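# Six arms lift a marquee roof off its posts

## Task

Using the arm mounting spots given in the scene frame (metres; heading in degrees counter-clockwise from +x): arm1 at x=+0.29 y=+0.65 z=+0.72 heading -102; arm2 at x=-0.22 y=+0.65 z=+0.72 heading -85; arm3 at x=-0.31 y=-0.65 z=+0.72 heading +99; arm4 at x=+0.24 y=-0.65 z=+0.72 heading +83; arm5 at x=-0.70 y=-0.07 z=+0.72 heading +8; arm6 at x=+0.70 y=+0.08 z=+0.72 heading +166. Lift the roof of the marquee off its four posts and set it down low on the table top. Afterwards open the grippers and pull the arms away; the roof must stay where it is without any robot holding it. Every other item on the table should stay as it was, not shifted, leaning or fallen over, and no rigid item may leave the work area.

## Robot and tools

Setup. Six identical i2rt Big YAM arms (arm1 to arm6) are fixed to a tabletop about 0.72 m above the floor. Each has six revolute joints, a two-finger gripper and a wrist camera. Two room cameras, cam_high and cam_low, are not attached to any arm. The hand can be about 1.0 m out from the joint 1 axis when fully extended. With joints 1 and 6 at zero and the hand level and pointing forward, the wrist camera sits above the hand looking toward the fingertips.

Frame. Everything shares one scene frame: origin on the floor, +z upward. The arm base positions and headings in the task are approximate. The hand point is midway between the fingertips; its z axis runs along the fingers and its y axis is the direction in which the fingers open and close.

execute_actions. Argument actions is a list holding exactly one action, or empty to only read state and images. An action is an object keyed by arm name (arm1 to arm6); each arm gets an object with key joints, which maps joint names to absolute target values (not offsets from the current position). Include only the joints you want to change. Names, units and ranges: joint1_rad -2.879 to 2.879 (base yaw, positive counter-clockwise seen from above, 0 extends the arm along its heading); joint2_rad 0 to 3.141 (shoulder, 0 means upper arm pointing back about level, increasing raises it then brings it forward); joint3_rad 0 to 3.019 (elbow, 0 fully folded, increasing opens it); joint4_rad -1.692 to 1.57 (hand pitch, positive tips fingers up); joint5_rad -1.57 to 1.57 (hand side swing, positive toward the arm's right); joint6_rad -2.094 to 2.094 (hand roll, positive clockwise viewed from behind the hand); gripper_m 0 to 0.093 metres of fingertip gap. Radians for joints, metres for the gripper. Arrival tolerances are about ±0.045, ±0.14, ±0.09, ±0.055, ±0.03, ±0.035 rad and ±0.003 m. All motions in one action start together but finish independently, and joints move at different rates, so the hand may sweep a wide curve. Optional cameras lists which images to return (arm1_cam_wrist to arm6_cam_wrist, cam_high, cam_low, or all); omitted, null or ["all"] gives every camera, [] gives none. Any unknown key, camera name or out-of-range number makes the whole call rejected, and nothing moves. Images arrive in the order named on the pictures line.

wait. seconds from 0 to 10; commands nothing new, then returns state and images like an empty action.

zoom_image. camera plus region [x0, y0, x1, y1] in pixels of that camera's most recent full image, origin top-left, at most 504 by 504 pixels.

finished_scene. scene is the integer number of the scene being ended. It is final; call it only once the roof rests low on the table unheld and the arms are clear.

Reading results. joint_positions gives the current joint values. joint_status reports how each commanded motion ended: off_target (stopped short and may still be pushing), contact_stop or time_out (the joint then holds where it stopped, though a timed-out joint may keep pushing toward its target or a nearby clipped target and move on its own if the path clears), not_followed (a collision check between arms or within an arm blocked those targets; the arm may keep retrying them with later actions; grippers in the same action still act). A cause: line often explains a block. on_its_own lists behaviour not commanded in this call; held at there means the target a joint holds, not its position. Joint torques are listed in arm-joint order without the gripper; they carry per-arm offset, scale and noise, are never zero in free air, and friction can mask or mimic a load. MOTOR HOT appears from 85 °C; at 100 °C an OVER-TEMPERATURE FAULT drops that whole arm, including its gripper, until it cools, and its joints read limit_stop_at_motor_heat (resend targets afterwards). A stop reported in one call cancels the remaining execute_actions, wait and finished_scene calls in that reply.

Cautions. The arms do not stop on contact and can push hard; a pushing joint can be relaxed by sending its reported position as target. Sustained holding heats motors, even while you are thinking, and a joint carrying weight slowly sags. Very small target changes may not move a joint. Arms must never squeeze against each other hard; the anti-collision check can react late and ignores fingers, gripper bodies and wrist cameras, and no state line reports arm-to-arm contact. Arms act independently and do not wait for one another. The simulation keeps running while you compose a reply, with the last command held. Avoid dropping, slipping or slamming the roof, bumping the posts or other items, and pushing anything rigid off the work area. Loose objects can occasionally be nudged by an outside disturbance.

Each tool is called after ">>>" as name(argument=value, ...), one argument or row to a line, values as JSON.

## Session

>>> execute_actions(
  actions=[],
  cameras=["cam_low","cam_high"],
)

Scene clock: 0.00 s.
Joint torques (N m, as the arm reports them, + toward a larger angle): no reading
arm1.joint_positions: joint1_rad=+0.260 joint2_rad=+0.405 joint3_rad=+0.535 joint4_rad=-1.237 joint5_rad=+0.194 joint6_rad=-0.388 gripper_m=+0.095
arm1.joint_status: not commanded
arm1.hand: x=+0.2734 y=+0.4589 z=+0.9429 quat_wxyz=(-0.059, -0.523, -0.817, +0.238) (m; scene frame)
arm2.joint_positions: joint1_rad=-0.341 joint2_rad=+0.525 joint3_rad=+0.404 joint4_rad=-1.011 joint5_rad=-0.241 joint6_rad=+0.302 gripper_m=+0.095
arm2.joint_status: not commanded
arm2.hand: x=-0.2334 y=+0.4358 z=+0.9328 quat_wxyz=(-0.237, -0.834, -0.496, +0.055) (m; scene frame)
arm3.joint_positions: joint1_rad=+0.094 joint2_rad=+0.351 joint3_rad=+0.649 joint4_rad=-1.406 joint5_rad=+0.295 joint6_rad=+0.506 gripper_m=+0.094
arm3.joint_status: not commanded
arm3.hand: x=-0.2955 y=-0.4819 z=+1.0381 quat_wxyz=(-0.223, +0.549, -0.791, -0.149) (m; scene frame)
arm4.joint_positions: joint1_rad=-0.213 joint2_rad=+0.469 joint3_rad=+0.485 joint4_rad=-1.098 joint5_rad=-0.151 joint6_rad=-0.534 gripper_m=+0.094
arm4.joint_status: not commanded
arm4.hand: x=+0.2816 y=-0.4418 z=+0.9638 quat_wxyz=(-0.201, +0.766, -0.591, -0.156) (m; scene frame)
arm5.joint_positions: joint1_rad=+0.385 joint2_rad=+0.416 joint3_rad=+0.610 joint4_rad=-1.302 joint5_rad=+0.084 joint6_rad=+0.233 gripper_m=+0.094
arm5.joint_status: not commanded
arm5.hand: x=-0.5319 y=+0.0069 z=+0.9651 quat_wxyz=(-0.235, +0.124, -0.963, -0.047) (m; scene frame)
arm6.joint_positions: joint1_rad=-0.299 joint2_rad=+0.495 joint3_rad=+0.462 joint4_rad=-1.050 joint5_rad=-0.284 joint6_rad=-0.187 gripper_m=+0.095
arm6.joint_status: not commanded
arm6.hand: x=+0.4877 y=+0.1423 z=+0.9222 quat_wxyz=(+0.046, +0.955, -0.120, -0.266) (m; scene frame)
pictures: cam_high, cam_low
Images, in order (width x height): cam_high 504x504, cam_low 504x504.

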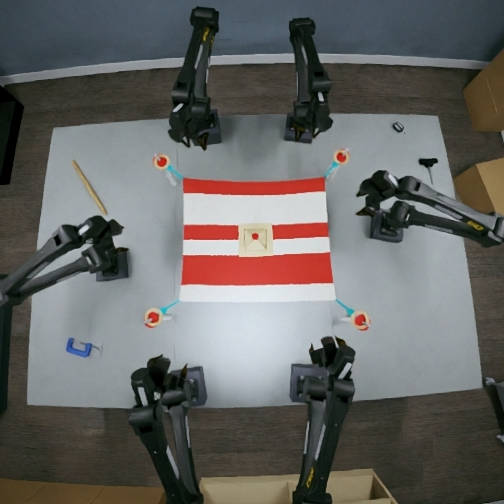

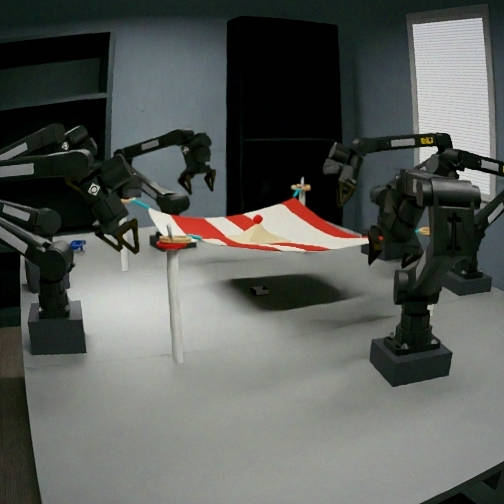

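>>> zoom_image(
  camera="cam_high",
  region=[120, 130, 380, 350],
)

>>> zoom_image(
  camera="cam_low",
  region=[100, 160, 450, 380],
)

Region (120, 130, 380, 350) of cam_high's 504x504 image, scaled by 1.938, with more detail than that image has; it fills the top 426 rows of this view, and the rest is white.

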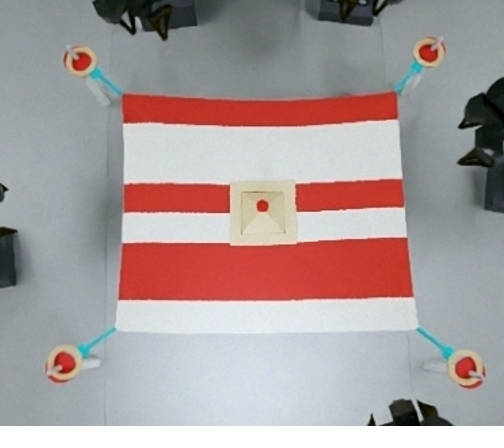

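Region (100, 160, 450, 380) of cam_low's 504x504 image, scaled by 1.440, with more detail than that image has; it fills the top 317 rows of this view, and the rest is white.

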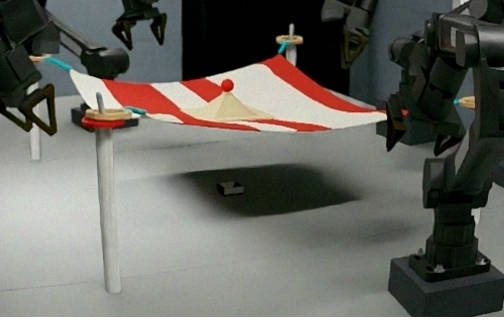

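>>> execute_actions(
  actions=[
    {"arm1":{"joints":{"joint1_rad":0.476,"joint2_rad":1.222,"joint3_rad":1.28,"joint4_rad":-1.59,"joint5_rad":0,"joint6_rad":1.04,"gripper_m":0.065}},"arm2":{"joints":{"joint1_rad":-0.46,"joint2_rad":1.245,"joint3_rad":1.202,"joint4_rad":-1.477,"joint5_rad":0,"joint6_rad":-1.23,"gripper_m":0.065}},"arm3":{"joints":{"joint1_rad":0.015,"joint2_rad":1.26,"joint3_rad":1.214,"joint4_rad":-1.49,"joint5_rad":0,"joint6_rad":1.11,"gripper_m":0.065}},"arm4":{"joints":{"joint1_rad":-0.324,"joint2_rad":1.268,"joint3_rad":1.30,"joint4_rad":-1.576,"joint5_rad":0,"joint6_rad":-1.235,"gripper_m":0.065}}},
  ],
  cameras=["arm1_cam_wrist","arm2_cam_wrist","arm3_cam_wrist","arm4_cam_wrist","cam_low"],
)

Scene clock: 41.73 s.
Joint torques (N m, as the arm reports them, + toward a larger angle): arm1=[ 0.34 -7.92 13.47 -0.14 -0.09  0.24] | arm2=[-3.09 -5.56 13.74  0.08  0.04 -0.15] | arm3=[ -0.67 -11.56  14.39  -0.16  -0.08   0.08] | arm4=[-1.47 -8.64 11.37 -0.41  0.15 -0.26] | arm5=[-0.79  3.31 13.33  1.56  0.13  0.05] | arm6=[ 0.3  -0.24 13.34  1.41 -0.12  0.04]
arm1.joint_positions: joint1_rad=+0.468 joint2_rad=+1.234 joint3_rad=+1.227 joint4_rad=-1.578 joint5_rad=+0.003 joint6_rad=+1.030 gripper_m=+0.065
arm1.joint_status: all done
arm1.hand: x=+0.3888 y=+0.3239 z=+1.0296 quat_wxyz=(+0.009, -0.913, -0.408, +0.000) (m; scene frame)
arm2.joint_positions: joint1_rad=-0.453 joint2_rad=+1.239 joint3_rad=+1.150 joint4_rad=-1.467 joint5_rad=-0.003 joint6_rad=-1.220 gripper_m=+0.065
arm2.joint_status: all done
arm2.hand: x=-0.3448 y=+0.3231 z=+1.0461 quat_wxyz=(-0.006, -0.347, -0.938, +0.000) (m; scene frame)
arm3.joint_positions: joint1_rad=+0.025 joint2_rad=+1.272 joint3_rad=+1.163 joint4_rad=-1.478 joint5_rad=+0.004 joint6_rad=+1.102 gripper_m=+0.065
arm3.joint_status: all done
arm3.hand: x=-0.3610 y=-0.3030 z=+1.0400 quat_wxyz=(+0.000, +0.305, -0.952, +0.008) (m; scene frame)
arm4.joint_positions: joint1_rad=-0.316 joint2_rad=+1.270 joint3_rad=+1.254 joint4_rad=-1.559 joint5_rad=-0.003 joint6_rad=-1.220 gripper_m=+0.065
arm4.joint_status: all done
arm4.hand: x=+0.3848 y=-0.3262 z=+1.0711 quat_wxyz=(+0.001, +0.927, -0.375, -0.003) (m; scene frame)
arm5.joint_positions: joint1_rad=+0.385 joint2_rad=+0.416 joint3_rad=+0.610 joint4_rad=-1.302 joint5_rad=+0.084 joint6_rad=+0.233 gripper_m=+0.094
arm5.joint_status: not commanded
arm5.hand: x=-0.5319 y=+0.0069 z=+0.9651 quat_wxyz=(-0.235, +0.124, -0.963, -0.047) (m; scene frame)
arm6.joint_positions: joint1_rad=-0.299 joint2_rad=+0.495 joint3_rad=+0.462 joint4_rad=-1.050 joint5_rad=-0.284 joint6_rad=-0.187 gripper_m=+0.095
arm6.joint_status: not commanded
arm6.hand: x=+0.4877 y=+0.1423 z=+0.9222 quat_wxyz=(+0.046, +0.955, -0.120, -0.266) (m; scene frame)
pictures: arm1_cam_wrist, arm2_cam_wrist, arm3_cam_wrist, arm4_cam_wrist, cam_low
Images, in order (width x height): arm1_cam_wrist 504x504, arm2_cam_wrist 504x504, arm3_cam_wrist 504x504, arm4_cam_wrist 504x504, cam_low 504x504.

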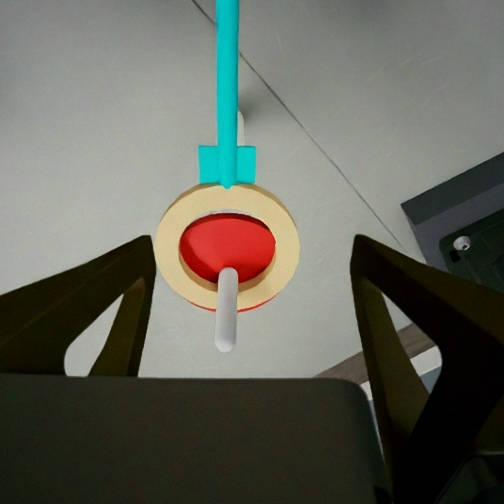

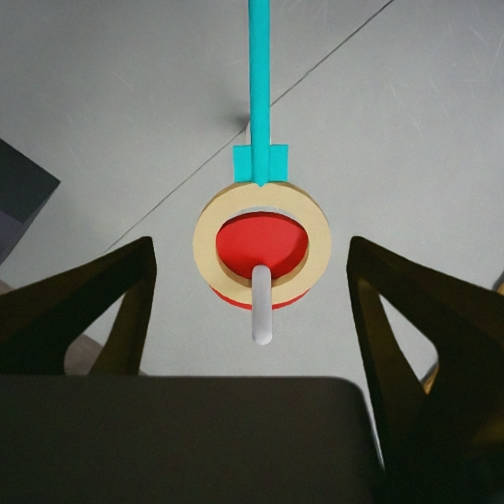

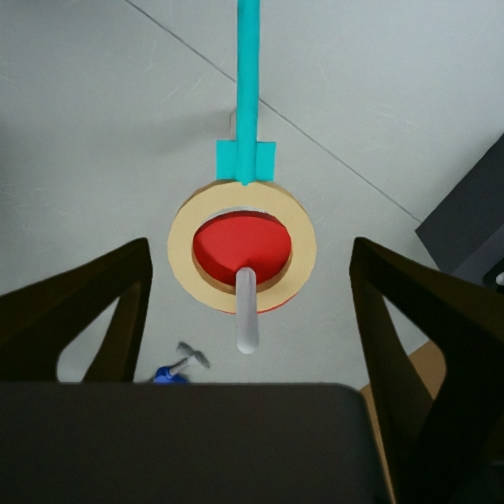

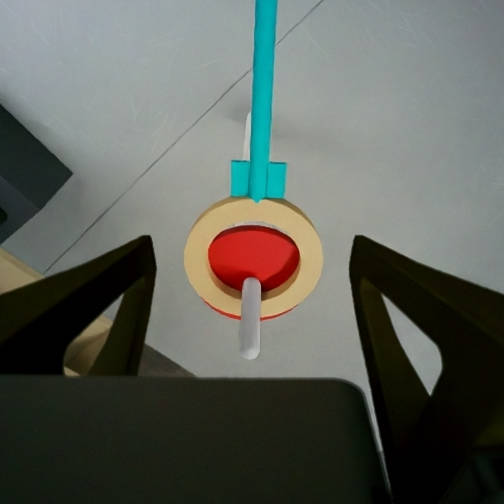

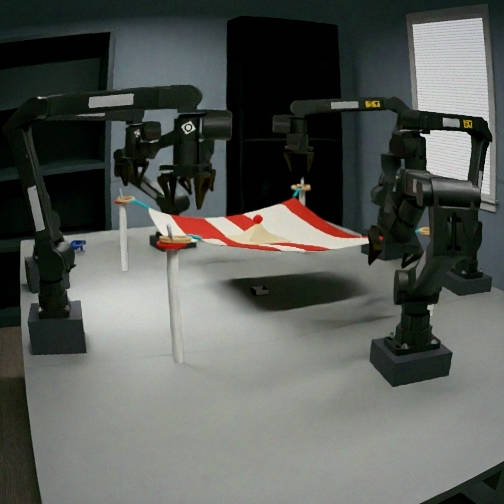

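>>> zoom_image(
  camera="arm1_cam_wrist",
  region=[180, 120, 320, 220],
)

>>> zoom_image(
  camera="arm2_cam_wrist",
  region=[180, 120, 320, 220],
)

>>> zoom_image(
  camera="arm3_cam_wrist",
  region=[180, 120, 320, 220],
)

>>> zoom_image(
  camera="arm4_cam_wrist",
  region=[180, 120, 320, 220],
)

Region (180, 120, 320, 220) of arm1_cam_wrist's 504x504 image, scaled by 3.600, with more detail than that image has; it fills the top 360 rows of this view, and the rest is white.

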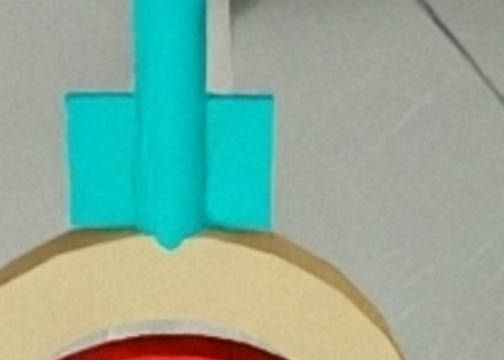

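Region (180, 120, 320, 220) of arm2_cam_wrist's 504x504 image, scaled by 3.600, with more detail than that image has; it fills the top 360 rows of this view, and the rest is white.

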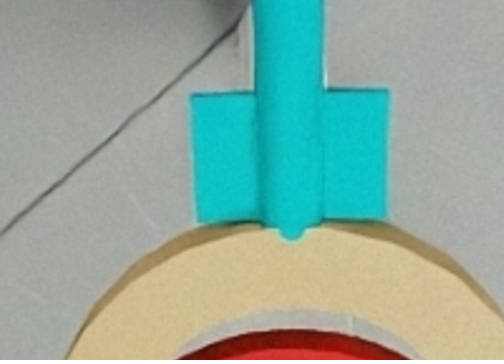

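Region (180, 120, 320, 220) of arm3_cam_wrist's 504x504 image, scaled by 3.600, with more detail than that image has; it fills the top 360 rows of this view, and the rest is white.

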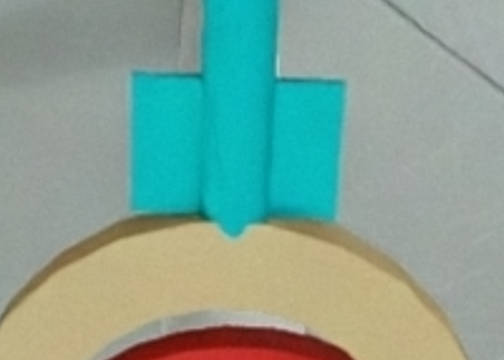

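Region (180, 120, 320, 220) of arm4_cam_wrist's 504x504 image, scaled by 3.600, with more detail than that image has; it fills the top 360 rows of this view, and the rest is white.

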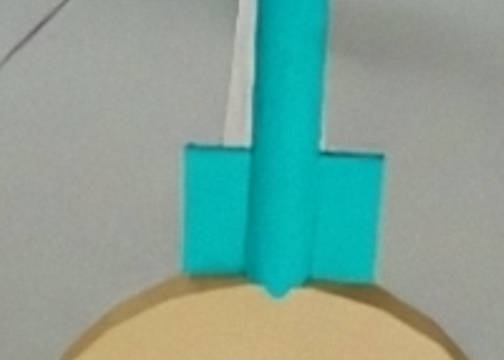

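>>> execute_actions(
  actions=[
    {"arm1":{"joints":{"joint1_rad":0.49,"joint2_rad":1.268,"joint3_rad":1.073,"joint4_rad":-1.351}},"arm2":{"joints":{"joint1_rad":-0.435,"joint2_rad":1.296,"joint3_rad":0.978,"joint4_rad":-1.23}},"arm3":{"joints":{"joint1_rad":0.004,"joint2_rad":1.314,"joint3_rad":1.007,"joint4_rad":-1.252}},"arm4":{"joints":{"joint1_rad":-0.34,"joint2_rad":1.294,"joint3_rad":1.083,"joint4_rad":-1.334}}},
  ],
  cameras=["arm1_cam_wrist","arm2_cam_wrist","arm3_cam_wrist","arm4_cam_wrist","cam_low"],
)

Scene clock: 82.43 s.
Joint torques (N m, as the arm reports them, + toward a larger angle): arm1=[ 0.6  -8.19  9.27  0.87 -0.1   0.23] | arm2=[-1.57 -5.97  8.82  1.05  0.04 -0.15] | arm3=[ -1.12 -11.15   9.32   0.96  -0.09   0.08] | arm4=[-1.24 -8.86  8.45  0.76  0.16 -0.26] | arm5=[-0.89  3.54 13.33  1.54  0.12  0.08] | arm6=[ 0.36 -0.18 13.32  1.44 -0.12  0.04]
arm1.joint_positions: joint1_rad=+0.478 joint2_rad=+1.277 joint3_rad=+1.064 joint4_rad=-1.365 joint5_rad=+0.003 joint6_rad=+1.030 gripper_m=+0.065
arm1.joint_status: all done
arm1.hand: x=+0.3949 y=+0.3165 z=+0.9536 quat_wxyz=(+0.006, -0.911, -0.412, +0.000) (m; scene frame)
arm2.joint_positions: joint1_rad=-0.450 joint2_rad=+1.292 joint3_rad=+0.976 joint4_rad=-1.242 joint5_rad=-0.003 joint6_rad=-1.221 gripper_m=+0.065
arm2.joint_status: all done
arm2.hand: x=-0.3437 y=+0.3211 z=+0.9644 quat_wxyz=(-0.007, -0.346, -0.938, +0.000) (m; scene frame)
arm3.joint_positions: joint1_rad=+0.018 joint2_rad=+1.317 joint3_rad=+1.009 joint4_rad=-1.270 joint5_rad=+0.004 joint6_rad=+1.102 gripper_m=+0.065
arm3.joint_status: all done
arm3.hand: x=-0.3596 y=-0.2989 z=+0.9675 quat_wxyz=(-0.001, +0.302, -0.953, +0.003) (m; scene frame)
arm4.joint_positions: joint1_rad=-0.327 joint2_rad=+1.294 joint3_rad=+1.074 joint4_rad=-1.352 joint5_rad=-0.003 joint6_rad=-1.220 gripper_m=+0.065
arm4.joint_status: all done
arm4.hand: x=+0.3885 y=-0.3267 z=+0.9954 quat_wxyz=(-0.001, +0.925, -0.380, -0.003) (m; scene frame)
arm5.joint_positions: joint1_rad=+0.385 joint2_rad=+0.416 joint3_rad=+0.610 joint4_rad=-1.302 joint5_rad=+0.084 joint6_rad=+0.233 gripper_m=+0.094
arm5.joint_status: not commanded
arm5.hand: x=-0.5319 y=+0.0069 z=+0.9651 quat_wxyz=(-0.235, +0.124, -0.963, -0.047) (m; scene frame)
arm6.joint_positions: joint1_rad=-0.299 joint2_rad=+0.495 joint3_rad=+0.462 joint4_rad=-1.050 joint5_rad=-0.284 joint6_rad=-0.187 gripper_m=+0.095
arm6.joint_status: not commanded
arm6.hand: x=+0.4877 y=+0.1423 z=+0.9222 quat_wxyz=(+0.046, +0.955, -0.120, -0.266) (m; scene frame)
pictures: arm1_cam_wrist, arm2_cam_wrist, arm3_cam_wrist, arm4_cam_wrist, cam_low
Images, in order (width x height): arm1_cam_wrist 504x504, arm2_cam_wrist 504x504, arm3_cam_wrist 504x504, arm4_cam_wrist 504x504, cam_low 504x504.

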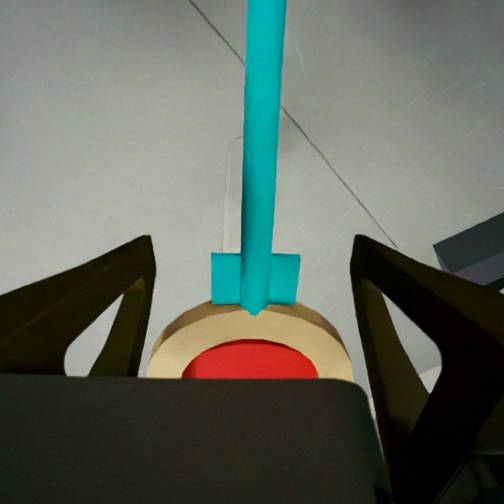

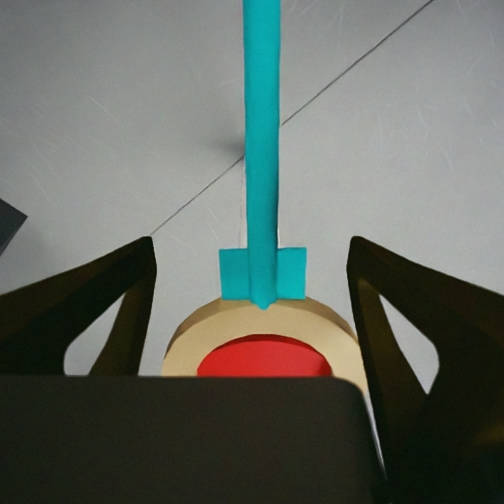

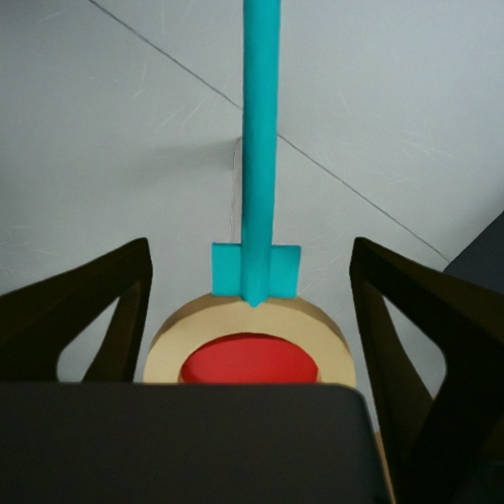

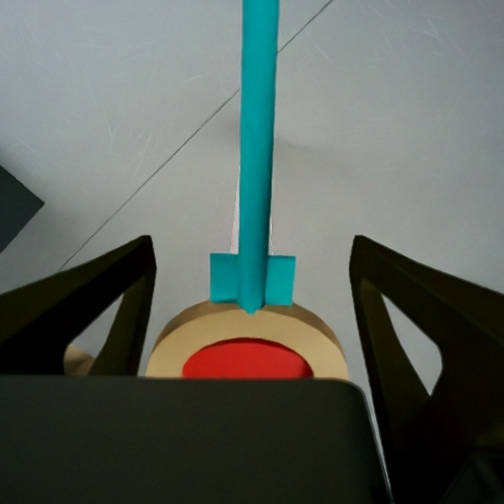

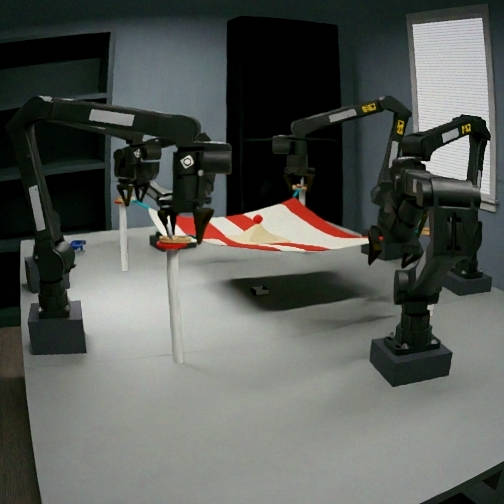

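Well placed. Close.

>>> execute_actions(
  actions=[
    {"arm1":{"joints":{"gripper_m":0.0}},"arm2":{"joints":{"gripper_m":0.0}},"arm3":{"joints":{"gripper_m":0.0}},"arm4":{"joints":{"gripper_m":0.0}}},
  ],
  cameras=["arm1_cam_wrist","arm2_cam_wrist","arm3_cam_wrist","arm4_cam_wrist"],
)

Scene clock: 89.83 s.
Joint torques (N m, as the arm reports them, + toward a larger angle): arm1=[ 0.76 -7.75  9.4   0.81 -0.1   0.24] | arm2=[-1.82 -6.56  8.77  0.85  0.07 -0.14] | arm3=[ -0.62 -10.35   9.52   0.93  -0.12   0.07] | arm4=[-1.55 -8.89  8.53  0.62  0.21 -0.25] | arm5=[-1.22  3.68 13.45  1.42  0.09  0.02] | arm6=[ 0.36 -0.19 13.32  1.43 -0.12  0.04]
arm1.joint_positions: joint1_rad=+0.478 joint2_rad=+1.276 joint3_rad=+1.064 joint4_rad=-1.362 joint5_rad=+0.003 joint6_rad=+1.031 gripper_m=+0.022
arm1.joint_status: gripper_m off_target (ended at +0.022, target +0.000)
arm1.hand: x=+0.3950 y=+0.3159 z=+0.9537 quat_wxyz=(+0.005, -0.911, -0.412, +0.000) (m; scene frame)
arm2.joint_positions: joint1_rad=-0.444 joint2_rad=+1.292 joint3_rad=+0.976 joint4_rad=-1.237 joint5_rad=-0.004 joint6_rad=-1.222 gripper_m=+0.022
arm2.joint_status: gripper_m off_target (ended at +0.022, target +0.000)
arm2.hand: x=-0.3420 y=+0.3191 z=+0.9644 quat_wxyz=(-0.007, -0.342, -0.940, +0.003) (m; scene frame)
arm3.joint_positions: joint1_rad=+0.013 joint2_rad=+1.317 joint3_rad=+1.009 joint4_rad=-1.266 joint5_rad=+0.005 joint6_rad=+1.103 gripper_m=+0.021
arm3.joint_status: gripper_m off_target (ended at +0.021, target +0.000)
arm3.hand: x=-0.3576 y=-0.2976 z=+0.9676 quat_wxyz=(-0.002, +0.299, -0.954, +0.001) (m; scene frame)
arm4.joint_positions: joint1_rad=-0.327 joint2_rad=+1.293 joint3_rad=+1.074 joint4_rad=-1.351 joint5_rad=-0.004 joint6_rad=-1.221 gripper_m=+0.021
arm4.joint_status: gripper_m off_target (ended at +0.021, target +0.000)
arm4.hand: x=+0.3884 y=-0.3264 z=+0.9955 quat_wxyz=(-0.002, +0.925, -0.380, -0.004) (m; scene frame)
arm5.joint_positions: joint1_rad=+0.385 joint2_rad=+0.416 joint3_rad=+0.610 joint4_rad=-1.302 joint5_rad=+0.084 joint6_rad=+0.233 gripper_m=+0.094
arm5.joint_status: not commanded
arm5.hand: x=-0.5319 y=+0.0069 z=+0.9651 quat_wxyz=(-0.235, +0.124, -0.963, -0.047) (m; scene frame)
arm6.joint_positions: joint1_rad=-0.299 joint2_rad=+0.495 joint3_rad=+0.462 joint4_rad=-1.050 joint5_rad=-0.284 joint6_rad=-0.187 gripper_m=+0.095
arm6.joint_status: not commanded
arm6.hand: x=+0.4877 y=+0.1423 z=+0.9222 quat_wxyz=(+0.046, +0.955, -0.120, -0.266) (m; scene frame)
pictures: arm1_cam_wrist, arm2_cam_wrist, arm3_cam_wrist, arm4_cam_wrist
Images, in order (width x height): arm1_cam_wrist 504x504, arm2_cam_wrist 504x504, arm3_cam_wrist 504x504, arm4_cam_wrist 504x504.

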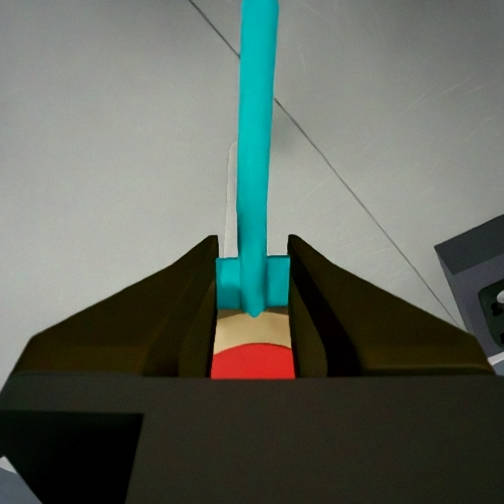

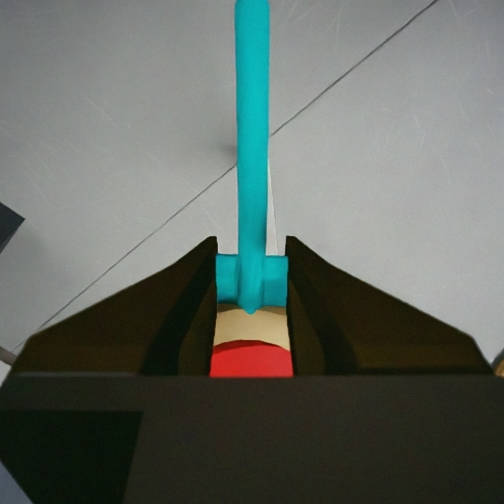

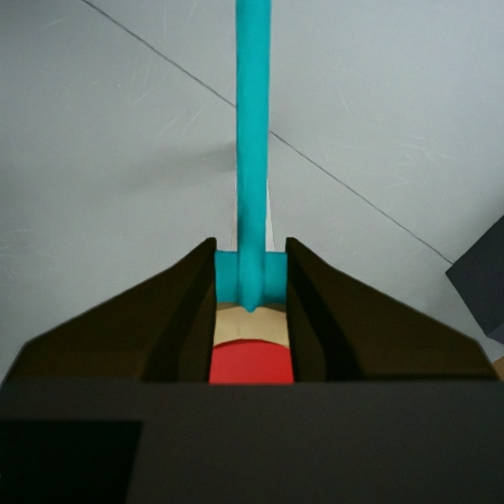

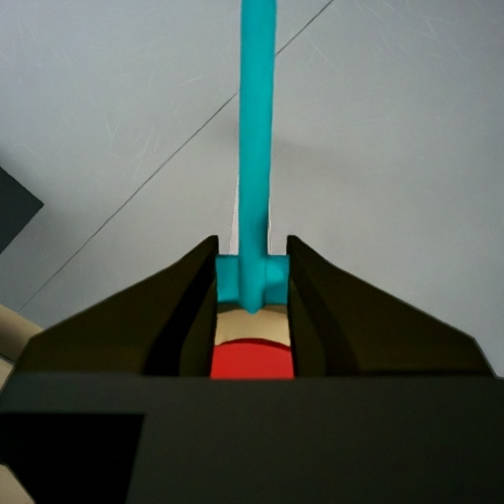

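>>> execute_actions(
  actions=[
    {"arm1":{"joints":{"joint1_rad":0.535,"joint2_rad":1.227,"joint3_rad":1.24,"joint4_rad":-1.547}},"arm2":{"joints":{"joint1_rad":-0.51,"joint2_rad":1.222,"joint3_rad":1.145,"joint4_rad":-1.43}},"arm3":{"joints":{"joint1_rad":0.07,"joint2_rad":1.26,"joint3_rad":1.178,"joint4_rad":-1.452}},"arm4":{"joints":{"joint1_rad":-0.392,"joint2_rad":1.252,"joint3_rad":1.248,"joint4_rad":-1.55}},"arm6":{"joints":{"joint2_rad":0.3,"joint3_rad":0.8}}},
  ],
  cameras=["cam_low","arm1_cam_wrist","arm2_cam_wrist"],
)

>>> zoom_image(
  camera="cam_low",
  region=[100, 140, 450, 310],
)

Scene clock: 104.30 s.
Joint torques (N m, as the arm reports them, + toward a larger angle): arm1=[ 1.25 -6.89 12.05 -0.4  -0.28  0.22] | arm2=[-4.24 -6.03 12.28 -0.1   0.43 -0.12] | arm3=[  1.27 -10.37  13.96  -0.49  -0.22   0.06] | arm4=[-1.87 -8.6  10.23 -0.68  0.58 -0.27] | arm5=[-0.97  3.69 13.33  1.63  0.11  0.04] | arm6=[ 0.41  2.25 13.1   2.13 -0.05  0.06]
arm1.joint_positions: joint1_rad=+0.517 joint2_rad=+1.229 joint3_rad=+1.204 joint4_rad=-1.528 joint5_rad=+0.009 joint6_rad=+1.031 gripper_m=+0.022
arm1.joint_status: all done
arm1.hand: x=+0.4057 y=+0.3234 z=+1.0222 quat_wxyz=(-0.006, -0.903, -0.429, +0.004) (m; scene frame)
arm2.joint_positions: joint1_rad=-0.487 joint2_rad=+1.226 joint3_rad=+1.109 joint4_rad=-1.414 joint5_rad=-0.012 joint6_rad=-1.222 gripper_m=+0.022
arm2.joint_status: all done
arm2.hand: x=-0.3543 y=+0.3268 z=+1.0349 quat_wxyz=(-0.011, -0.362, -0.932, +0.013) (m; scene frame)
arm3.joint_positions: joint1_rad=+0.049 joint2_rad=+1.263 joint3_rad=+1.133 joint4_rad=-1.431 joint5_rad=+0.007 joint6_rad=+1.103 gripper_m=+0.021
arm3.joint_status: all done
arm3.hand: x=-0.3694 y=-0.3022 z=+1.0318 quat_wxyz=(-0.004, +0.316, -0.949, -0.005) (m; scene frame)
arm4.joint_positions: joint1_rad=-0.369 joint2_rad=+1.250 joint3_rad=+1.217 joint4_rad=-1.527 joint5_rad=-0.014 joint6_rad=-1.221 gripper_m=+0.021
arm4.joint_status: all done
arm4.hand: x=+0.3983 y=-0.3369 z=+1.0639 quat_wxyz=(-0.007, +0.917, -0.399, -0.008) (m; scene frame)
arm5.joint_positions: joint1_rad=+0.385 joint2_rad=+0.416 joint3_rad=+0.610 joint4_rad=-1.302 joint5_rad=+0.084 joint6_rad=+0.233 gripper_m=+0.094
arm5.joint_status: not commanded
arm5.hand: x=-0.5319 y=+0.0069 z=+0.9651 quat_wxyz=(-0.235, +0.124, -0.963, -0.047) (m; scene frame)
arm6.joint_positions: joint1_rad=-0.299 joint2_rad=+0.295 joint3_rad=+0.776 joint4_rad=-1.051 joint5_rad=-0.284 joint6_rad=-0.187 gripper_m=+0.095
arm6.joint_status: all done
arm6.hand: x=+0.4812 y=+0.1439 z=+1.1293 quat_wxyz=(-0.047, +0.871, -0.071, -0.484) (m; scene frame)
pictures: arm1_cam_wrist, arm2_cam_wrist, cam_low
Images, in order (width x height): arm1_cam_wrist 504x504, arm2_cam_wrist 504x504, cam_low 504x504.

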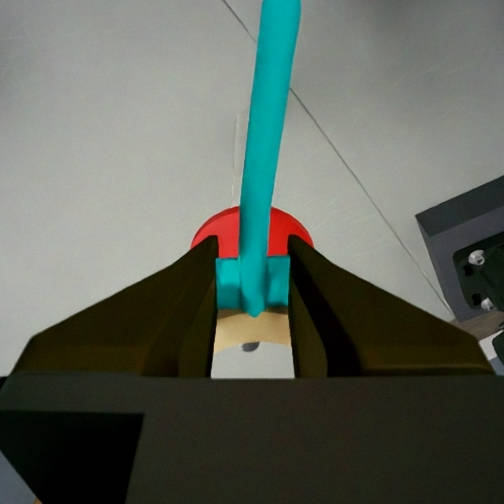

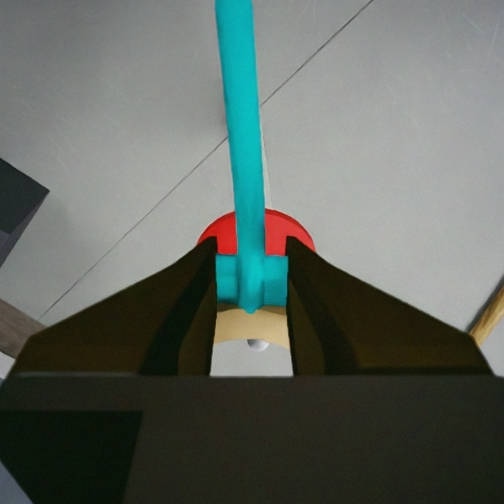

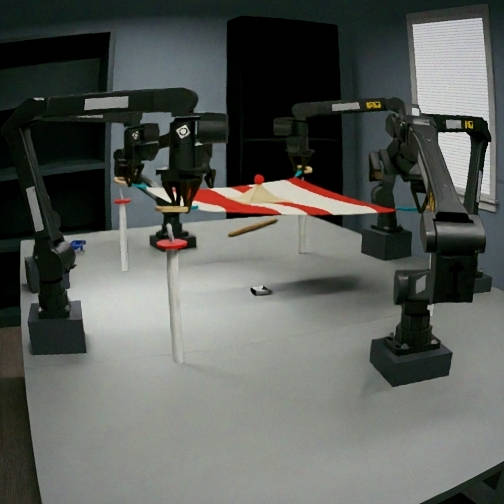

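Region (100, 140, 450, 310) of cam_low's 504x504 image, scaled by 1.440, with more detail than that image has; it fills the top 245 rows of this view, and the rest is white.

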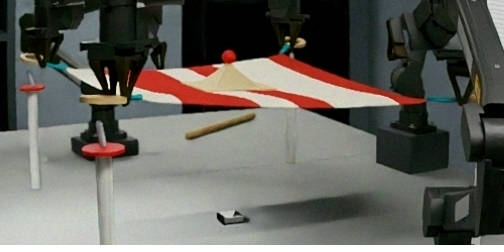

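>>> execute_actions(
  actions=[
    {"arm1":{"joints":{"joint1_rad":0.018,"joint6_rad":0.58}},"arm2":{"joints":{"joint1_rad":-0.021,"joint6_rad":-0.78}},"arm3":{"joints":{"joint1_rad":-0.45,"joint6_rad":0.65}},"arm4":{"joints":{"joint1_rad":0.113,"joint6_rad":-0.78}}},
  ],
  cameras=["cam_low","cam_high"],
)

Scene clock: 135.77 s.
Joint torques (N m, as the arm reports them, + toward a larger angle): arm1=[-0.72 -7.07 12.06 -0.12 -0.08 -0.02] | arm2=[-2.45 -6.16 12.29  0.09  0.07  0.04] | arm3=[ -0.1  -10.72  13.92  -0.39  -0.05  -0.09] | arm4=[-0.47 -8.17 10.39 -0.6   0.22  0.06] | arm5=[-1.57  3.43 13.29  1.61  0.15  0.02] | arm6=[ 0.43  2.59 13.23  2.08 -0.05  0.06]
arm1.joint_positions: joint1_rad=+0.021 joint2_rad=+1.229 joint3_rad=+1.204 joint4_rad=-1.533 joint5_rad=+0.002 joint6_rad=+0.591 gripper_m=+0.022
arm1.joint_status: all done
arm1.hand: x=+0.2383 y=+0.3085 z=+1.0221 quat_wxyz=(-0.002, -0.915, -0.404, +0.003) (m; scene frame)
arm2.joint_positions: joint1_rad=-0.024 joint2_rad=+1.226 joint3_rad=+1.109 joint4_rad=-1.417 joint5_rad=-0.003 joint6_rad=-0.790 gripper_m=+0.022
arm2.joint_status: all done
arm2.hand: x=-0.1987 y=+0.3026 z=+1.0368 quat_wxyz=(-0.014, -0.348, -0.937, +0.009) (m; scene frame)
arm3.joint_positions: joint1_rad=-0.446 joint2_rad=+1.263 joint3_rad=+1.133 joint4_rad=-1.434 joint5_rad=+0.003 joint6_rad=+0.658 gripper_m=+0.021
arm3.joint_status: all done
arm3.hand: x=-0.1978 y=-0.3162 z=+1.0315 quat_wxyz=(-0.003, +0.292, -0.956, -0.003) (m; scene frame)
arm4.joint_positions: joint1_rad=+0.110 joint2_rad=+1.250 joint3_rad=+1.217 joint4_rad=-1.530 joint5_rad=-0.003 joint6_rad=-0.795 gripper_m=+0.021
arm4.joint_status: all done
arm4.hand: x=+0.2375 y=-0.3003 z=+1.0643 quat_wxyz=(-0.004, +0.927, -0.375, -0.005) (m; scene frame)
arm5.joint_positions: joint1_rad=+0.385 joint2_rad=+0.416 joint3_rad=+0.610 joint4_rad=-1.302 joint5_rad=+0.084 joint6_rad=+0.233 gripper_m=+0.094
arm5.joint_status: not commanded
arm5.hand: x=-0.5319 y=+0.0069 z=+0.9651 quat_wxyz=(-0.235, +0.124, -0.963, -0.047) (m; scene frame)
arm6.joint_positions: joint1_rad=-0.299 joint2_rad=+0.295 joint3_rad=+0.776 joint4_rad=-1.051 joint5_rad=-0.284 joint6_rad=-0.187 gripper_m=+0.095
arm6.joint_status: not commanded
arm6.hand: x=+0.4812 y=+0.1439 z=+1.1293 quat_wxyz=(-0.047, +0.871, -0.071, -0.484) (m; scene frame)
pictures: cam_high, cam_low
Images, in order (width x height): cam_high 504x504, cam_low 504x504.

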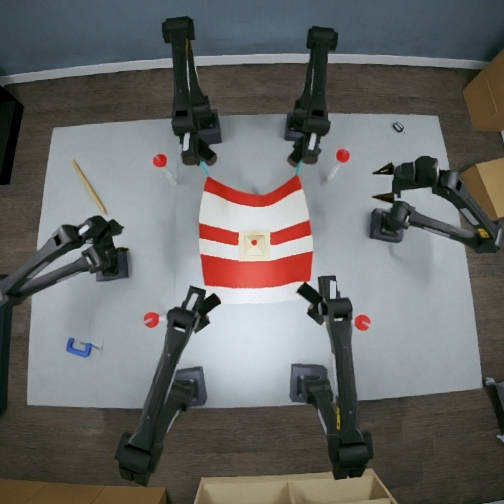

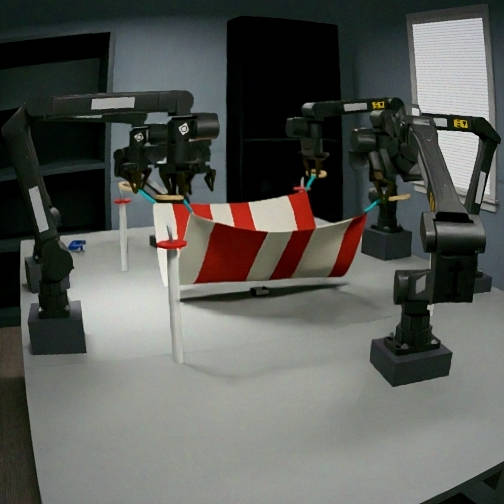

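>>> execute_actions(
  actions=[
    {"arm1":{"joints":{"joint3_rad":1.11,"joint4_rad":-1.19}},"arm2":{"joints":{"joint3_rad":1.0,"joint4_rad":-1.06}},"arm3":{"joints":{"joint3_rad":1.03,"joint4_rad":-1.08}},"arm4":{"joints":{"joint3_rad":1.07,"joint4_rad":-1.13}}},
  ],
  cameras=["cam_low"],
)

>>> execute_actions(
  actions=[
    {"arm1":{"joints":{"joint1_rad":0.21,"joint2_rad":1.605,"joint3_rad":0.76,"joint4_rad":-0.70}},"arm2":{"joints":{"joint1_rad":-0.20,"joint2_rad":1.715,"joint3_rad":0.72,"joint4_rad":-0.53}},"arm3":{"joints":{"joint1_rad":-0.23,"joint2_rad":1.715,"joint3_rad":0.725,"joint4_rad":-0.545}},"arm4":{"joints":{"joint1_rad":-0.075,"joint2_rad":1.665,"joint3_rad":0.65,"joint4_rad":-0.525}}},
  ],
  cameras=["cam_low","cam_high"],
)

Scene clock: 154.97 s.
Joint torques (N m, as the arm reports them, + toward a larger angle): arm1=[-0.41 -6.93 10.01  1.49 -0.08  0.  ] | arm2=[-2.29 -6.29  9.7   1.78  0.07  0.06] | arm3=[ -0.43 -10.93  10.27   1.64  -0.05  -0.11] | arm4=[-0.48 -8.63  8.98  1.23  0.19  0.07] | arm5=[-0.59  3.54 13.34  1.73  0.11  0.02] | arm6=[ 0.37  2.62 13.21  2.08 -0.04  0.06]
arm1.joint_positions: joint1_rad=+0.021 joint2_rad=+1.231 joint3_rad=+1.100 joint4_rad=-1.207 joint5_rad=+0.002 joint6_rad=+0.590 gripper_m=+0.022
arm1.joint_status: all done
arm1.hand: x=+0.2308 y=+0.2583 z=+0.9884 quat_wxyz=(-0.095, -0.909, -0.402, +0.062) (m; scene frame)
arm2.joint_positions: joint1_rad=-0.024 joint2_rad=+1.226 joint3_rad=+0.996 joint4_rad=-1.074 joint5_rad=-0.003 joint6_rad=-0.789 gripper_m=+0.022
arm2.joint_status: all done
arm2.hand: x=-0.1948 y=+0.2547 z=+1.0026 quat_wxyz=(-0.061, -0.346, -0.929, +0.114) (m; scene frame)
arm3.joint_positions: joint1_rad=-0.446 joint2_rad=+1.262 joint3_rad=+1.032 joint4_rad=-1.100 joint5_rad=+0.003 joint6_rad=+0.657 gripper_m=+0.021
arm3.joint_status: all done
arm3.hand: x=-0.1822 y=-0.2691 z=+1.0008 quat_wxyz=(-0.070, +0.290, -0.950, -0.098) (m; scene frame)
arm4.joint_positions: joint1_rad=+0.110 joint2_rad=+1.252 joint3_rad=+1.058 joint4_rad=-1.150 joint5_rad=-0.003 joint6_rad=-0.795 gripper_m=+0.021
arm4.joint_status: all done
arm4.hand: x=+0.2371 y=-0.2530 z=+1.0099 quat_wxyz=(-0.105, +0.921, -0.372, -0.046) (m; scene frame)
arm5.joint_positions: joint1_rad=+0.385 joint2_rad=+0.416 joint3_rad=+0.610 joint4_rad=-1.302 joint5_rad=+0.084 joint6_rad=+0.233 gripper_m=+0.094
arm5.joint_status: not commanded
arm5.hand: x=-0.5319 y=+0.0069 z=+0.9651 quat_wxyz=(-0.235, +0.124, -0.963, -0.047) (m; scene frame)
arm6.joint_positions: joint1_rad=-0.299 joint2_rad=+0.295 joint3_rad=+0.776 joint4_rad=-1.051 joint5_rad=-0.284 joint6_rad=-0.187 gripper_m=+0.095
arm6.joint_status: not commanded
arm6.hand: x=+0.4812 y=+0.1439 z=+1.1293 quat_wxyz=(-0.047, +0.871, -0.071, -0.484) (m; scene frame)
pictures: cam_low
Images, in order (width x height): cam_low 504x504.

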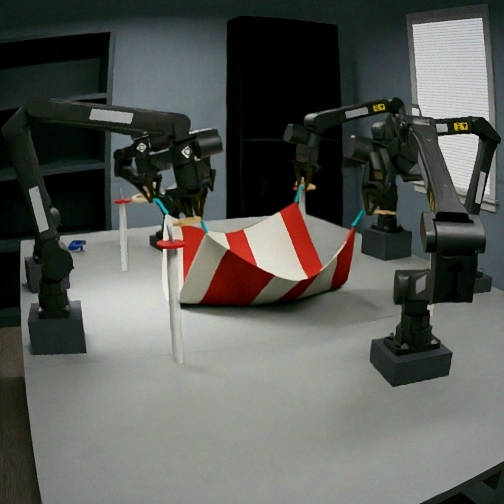

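Scene clock: 156.23 s.
Joint torques (N m, as the arm reports them, + toward a larger angle): arm1=[-0.6  -9.74  6.55  0.94  0.02  0.03] | arm2=[-2.3  -8.14  5.71  1.15 -0.04  0.03] | arm3=[ -0.48 -14.63   6.47   1.13   0.02  -0.09] | arm4=[ -0.11 -11.03   5.29   0.77   0.1    0.04] | arm5=[-1.22  4.11 13.3   1.63  0.13  0.04] | arm6=[ 0.36  2.54 13.23  2.09 -0.04  0.06]
arm1.joint_positions: joint1_rad=+0.216 joint2_rad=+1.615 joint3_rad=+0.750 joint4_rad=-0.714 joint5_rad=-0.001 joint6_rad=+0.588 gripper_m=+0.022
arm1.joint_status: all done
arm1.hand: x=+0.3060 y=+0.2982 z=+0.7369 quat_wxyz=(+0.006, -0.871, -0.492, -0.003) (m; scene frame)
arm2.joint_positions: joint1_rad=-0.205 joint2_rad=+1.714 joint3_rad=+0.711 joint4_rad=-0.542 joint5_rad=+0.000 joint6_rad=-0.789 gripper_m=+0.022
arm2.joint_status: all done
arm2.hand: x=-0.2584 y=+0.2979 z=+0.7443 quat_wxyz=(-0.009, -0.432, -0.902, +0.005) (m; scene frame)
arm3.joint_positions: joint1_rad=-0.223 joint2_rad=+1.728 joint3_rad=+0.715 joint4_rad=-0.563 joint5_rad=+0.001 joint6_rad=+0.656 gripper_m=+0.021
arm3.joint_status: all done
arm3.hand: x=-0.2754 y=-0.3025 z=+0.7388 quat_wxyz=(+0.001, +0.397, -0.918, +0.002) (m; scene frame)
arm4.joint_positions: joint1_rad=-0.081 joint2_rad=+1.672 joint3_rad=+0.634 joint4_rad=-0.543 joint5_rad=+0.000 joint6_rad=-0.793 gripper_m=+0.021
arm4.joint_status: all done
arm4.hand: x=+0.2986 y=-0.3358 z=+0.7367 quat_wxyz=(+0.004, +0.887, -0.462, +0.000) (m; scene frame)
arm5.joint_positions: joint1_rad=+0.385 joint2_rad=+0.416 joint3_rad=+0.610 joint4_rad=-1.302 joint5_rad=+0.084 joint6_rad=+0.233 gripper_m=+0.094
arm5.joint_status: not commanded
arm5.hand: x=-0.5319 y=+0.0069 z=+0.9651 quat_wxyz=(-0.235, +0.124, -0.963, -0.047) (m; scene frame)
arm6.joint_positions: joint1_rad=-0.299 joint2_rad=+0.295 joint3_rad=+0.776 joint4_rad=-1.051 joint5_rad=-0.284 joint6_rad=-0.187 gripper_m=+0.095
arm6.joint_status: not commanded
arm6.hand: x=+0.4812 y=+0.1439 z=+1.1293 quat_wxyz=(-0.047, +0.871, -0.071, -0.484) (m; scene frame)
pictures: cam_high, cam_low
Images, in order (width x height): cam_high 504x504, cam_low 504x504.

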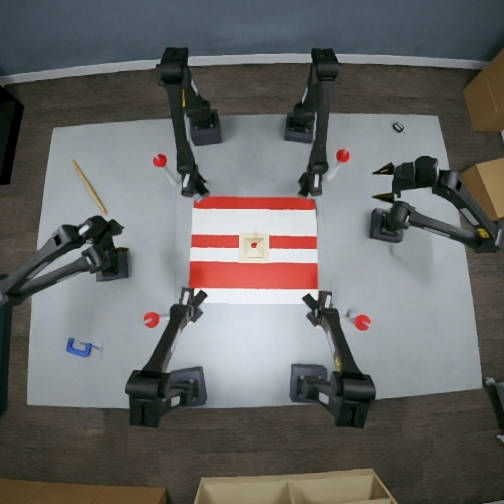

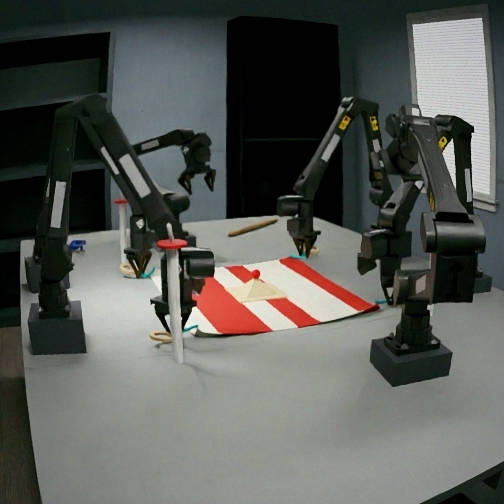

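>>> execute_actions(
  actions=[],
  cameras=["cam_high","cam_low"],
)

Scene clock: 167.67 s.
Joint torques (N m, as the arm reports them, + toward a larger angle): arm1=[-0.55 -9.77  6.51  0.9   0.01  0.04] | arm2=[-2.19 -8.11  5.68  1.19 -0.05  0.05] | arm3=[ -0.78 -14.45   6.53   1.1    0.02  -0.07] | arm4=[  0.02 -11.4    5.36   0.58   0.07   0.04] | arm5=[-0.88  3.64 13.32  1.66  0.11  0.02] | arm6=[ 0.35  2.63 13.23  2.09 -0.04  0.05]
arm1.joint_positions: joint1_rad=+0.216 joint2_rad=+1.615 joint3_rad=+0.750 joint4_rad=-0.714 joint5_rad=-0.001 joint6_rad=+0.588 gripper_m=+0.022
arm1.joint_status: all done
arm1.hand: x=+0.3060 y=+0.2982 z=+0.7369 quat_wxyz=(+0.006, -0.871, -0.492, -0.003) (m; scene frame)
arm2.joint_positions: joint1_rad=-0.205 joint2_rad=+1.714 joint3_rad=+0.711 joint4_rad=-0.542 joint5_rad=+0.000 joint6_rad=-0.789 gripper_m=+0.022
arm2.joint_status: all done
arm2.hand: x=-0.2584 y=+0.2979 z=+0.7443 quat_wxyz=(-0.009, -0.432, -0.902, +0.005) (m; scene frame)
arm3.joint_positions: joint1_rad=-0.223 joint2_rad=+1.728 joint3_rad=+0.715 joint4_rad=-0.563 joint5_rad=+0.001 joint6_rad=+0.656 gripper_m=+0.021
arm3.joint_status: all done
arm3.hand: x=-0.2754 y=-0.3025 z=+0.7388 quat_wxyz=(+0.001, +0.397, -0.918, +0.002) (m; scene frame)
arm4.joint_positions: joint1_rad=-0.081 joint2_rad=+1.672 joint3_rad=+0.634 joint4_rad=-0.543 joint5_rad=+0.000 joint6_rad=-0.793 gripper_m=+0.021
arm4.joint_status: all done
arm4.hand: x=+0.2986 y=-0.3358 z=+0.7367 quat_wxyz=(+0.004, +0.887, -0.462, +0.000) (m; scene frame)
arm5.joint_positions: joint1_rad=+0.385 joint2_rad=+0.416 joint3_rad=+0.610 joint4_rad=-1.302 joint5_rad=+0.084 joint6_rad=+0.233 gripper_m=+0.094
arm5.joint_status: not commanded
arm5.hand: x=-0.5319 y=+0.0069 z=+0.9651 quat_wxyz=(-0.235, +0.124, -0.963, -0.047) (m; scene frame)
arm6.joint_positions: joint1_rad=-0.299 joint2_rad=+0.295 joint3_rad=+0.776 joint4_rad=-1.051 joint5_rad=-0.284 joint6_rad=-0.187 gripper_m=+0.095
arm6.joint_status: not commanded
arm6.hand: x=+0.4812 y=+0.1439 z=+1.1293 quat_wxyz=(-0.047, +0.871, -0.071, -0.484) (m; scene frame)
pictures: cam_high, cam_low
Images, in order (width x height): cam_high 504x504, cam_low 504x504.

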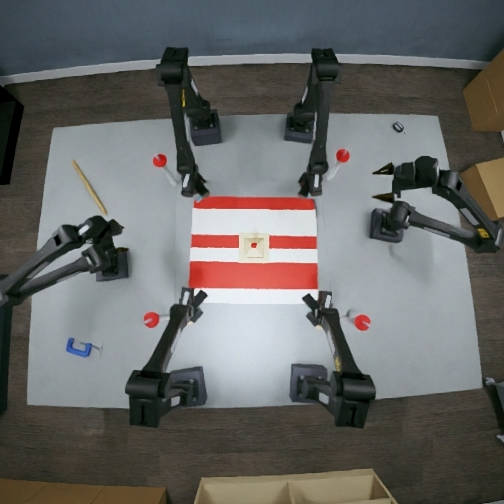

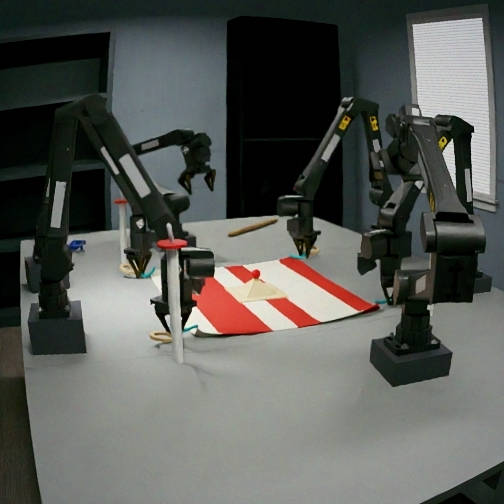

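>>> execute_actions(
  actions=[
    {"arm1":{"joints":{"gripper_m":0.05}},"arm2":{"joints":{"gripper_m":0.05}},"arm3":{"joints":{"gripper_m":0.05}},"arm4":{"joints":{"gripper_m":0.05}}},
  ],
  cameras=[],
)

>>> execute_actions(
  actions=[
    {"arm1":{"joints":{"joint2_rad":0.6}},"arm2":{"joints":{"joint2_rad":0.7}},"arm3":{"joints":{"joint2_rad":0.75}},"arm4":{"joints":{"joint2_rad":0.65}}},
  ],
  cameras=["cam_high","cam_low"],
)

Scene clock: 173.57 s.
Joint torques (N m, as the arm reports them, + toward a larger angle): arm1=[-0.72 -9.7   6.53  0.96  0.01  0.03] | arm2=[-2.31 -8.22  5.77  1.15 -0.04  0.04] | arm3=[ -0.41 -14.29   6.53   1.07   0.03  -0.08] | arm4=[ -0.41 -11.11   5.24   0.76   0.09   0.03] | arm5=[-1.11  3.69 13.18  1.48  0.13  0.07] | arm6=[ 0.4   2.59 13.22  2.1  -0.05  0.06]
arm1.joint_positions: joint1_rad=+0.216 joint2_rad=+1.615 joint3_rad=+0.750 joint4_rad=-0.714 joint5_rad=-0.001 joint6_rad=+0.588 gripper_m=+0.050
arm1.joint_status: all done
arm1.hand: x=+0.3060 y=+0.2982 z=+0.7369 quat_wxyz=(+0.006, -0.871, -0.492, -0.003) (m; scene frame)
arm2.joint_positions: joint1_rad=-0.205 joint2_rad=+1.714 joint3_rad=+0.711 joint4_rad=-0.542 joint5_rad=+0.000 joint6_rad=-0.789 gripper_m=+0.050
arm2.joint_status: all done
arm2.hand: x=-0.2584 y=+0.2979 z=+0.7443 quat_wxyz=(-0.009, -0.432, -0.902, +0.005) (m; scene frame)
arm3.joint_positions: joint1_rad=-0.223 joint2_rad=+1.728 joint3_rad=+0.715 joint4_rad=-0.563 joint5_rad=+0.001 joint6_rad=+0.656 gripper_m=+0.050
arm3.joint_status: all done
arm3.hand: x=-0.2754 y=-0.3025 z=+0.7388 quat_wxyz=(+0.001, +0.397, -0.918, +0.002) (m; scene frame)
arm4.joint_positions: joint1_rad=-0.081 joint2_rad=+1.672 joint3_rad=+0.634 joint4_rad=-0.543 joint5_rad=+0.000 joint6_rad=-0.793 gripper_m=+0.050
arm4.joint_status: all done
arm4.hand: x=+0.2986 y=-0.3358 z=+0.7367 quat_wxyz=(+0.004, +0.887, -0.462, +0.000) (m; scene frame)
arm5.joint_positions: joint1_rad=+0.385 joint2_rad=+0.416 joint3_rad=+0.610 joint4_rad=-1.302 joint5_rad=+0.084 joint6_rad=+0.233 gripper_m=+0.094
arm5.joint_status: not commanded
arm5.hand: x=-0.5319 y=+0.0069 z=+0.9651 quat_wxyz=(-0.235, +0.124, -0.963, -0.047) (m; scene frame)
arm6.joint_positions: joint1_rad=-0.299 joint2_rad=+0.295 joint3_rad=+0.776 joint4_rad=-1.051 joint5_rad=-0.284 joint6_rad=-0.187 gripper_m=+0.095
arm6.joint_status: not commanded
arm6.hand: x=+0.4812 y=+0.1439 z=+1.1293 quat_wxyz=(-0.047, +0.871, -0.071, -0.484) (m; scene frame)
pictures: none
No camera images: the call's "cameras" was empty. Leave "cameras" out to get every camera's image.

Scene clock: 175.17 s.
Joint torques (N m, as the arm reports them, + toward a larger angle): arm1=[-0.65 -0.68 11.02  2.48 -0.02 -0.02] | arm2=[-2.37 -1.15 11.34  2.89 -0.01  0.09] | arm3=[-0.63 -2.93 12.45  2.5   0.01 -0.14] | arm4=[-0.09  0.35 10.33  1.91  0.11  0.11] | arm5=[-0.92  3.61 13.34  1.56  0.08  0.05] | arm6=[ 0.43  2.6  13.22  2.09 -0.04  0.06]
arm1.joint_positions: joint1_rad=+0.216 joint2_rad=+0.595 joint3_rad=+0.750 joint4_rad=-0.714 joint5_rad=-0.001 joint6_rad=+0.588 gripper_m=+0.050
arm1.joint_status: all done
arm1.hand: x=+0.3051 y=+0.3165 z=+1.0954 quat_wxyz=(-0.431, -0.762, -0.431, +0.217) (m; scene frame)
arm2.joint_positions: joint1_rad=-0.205 joint2_rad=+0.699 joint3_rad=+0.711 joint4_rad=-0.541 joint5_rad=+0.000 joint6_rad=-0.789 gripper_m=+0.050
arm2.joint_status: all done
arm2.hand: x=-0.2655 y=+0.2794 z=+1.1228 quat_wxyz=(-0.168, -0.378, -0.784, +0.463) (m; scene frame)
arm3.joint_positions: joint1_rad=-0.223 joint2_rad=+0.746 joint3_rad=+0.715 joint4_rad=-0.563 joint5_rad=+0.001 joint6_rad=+0.656 gripper_m=+0.050
arm3.joint_status: all done
arm3.hand: x=-0.2723 y=-0.2767 z=+1.1031 quat_wxyz=(-0.228, +0.350, -0.810, -0.411) (m; scene frame)
arm4.joint_positions: joint1_rad=-0.081 joint2_rad=+0.645 joint3_rad=+0.634 joint4_rad=-0.543 joint5_rad=+0.000 joint6_rad=-0.793 gripper_m=+0.050
arm4.joint_status: all done
arm4.hand: x=+0.3050 y=-0.3057 z=+1.0902 quat_wxyz=(-0.466, +0.774, -0.404, -0.144) (m; scene frame)
arm5.joint_positions: joint1_rad=+0.385 joint2_rad=+0.416 joint3_rad=+0.610 joint4_rad=-1.302 joint5_rad=+0.084 joint6_rad=+0.233 gripper_m=+0.094
arm5.joint_status: not commanded
arm5.hand: x=-0.5319 y=+0.0069 z=+0.9651 quat_wxyz=(-0.235, +0.124, -0.963, -0.047) (m; scene frame)
arm6.joint_positions: joint1_rad=-0.299 joint2_rad=+0.295 joint3_rad=+0.776 joint4_rad=-1.051 joint5_rad=-0.284 joint6_rad=-0.187 gripper_m=+0.095
arm6.joint_status: not commanded
arm6.hand: x=+0.4812 y=+0.1439 z=+1.1293 quat_wxyz=(-0.047, +0.871, -0.071, -0.484) (m; scene frame)
pictures: cam_high, cam_low
Images, in order (width x height): cam_high 504x504, cam_low 504x504.

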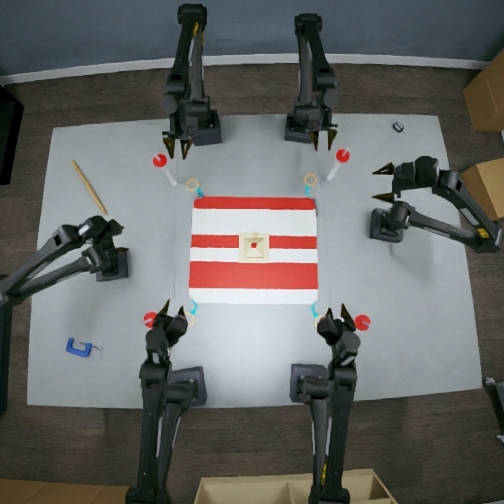

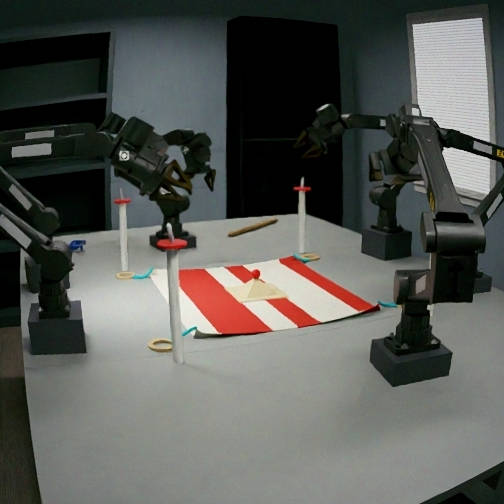

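>>> finished_scene(
  scene=2,
)

The scene is finished: the task was done.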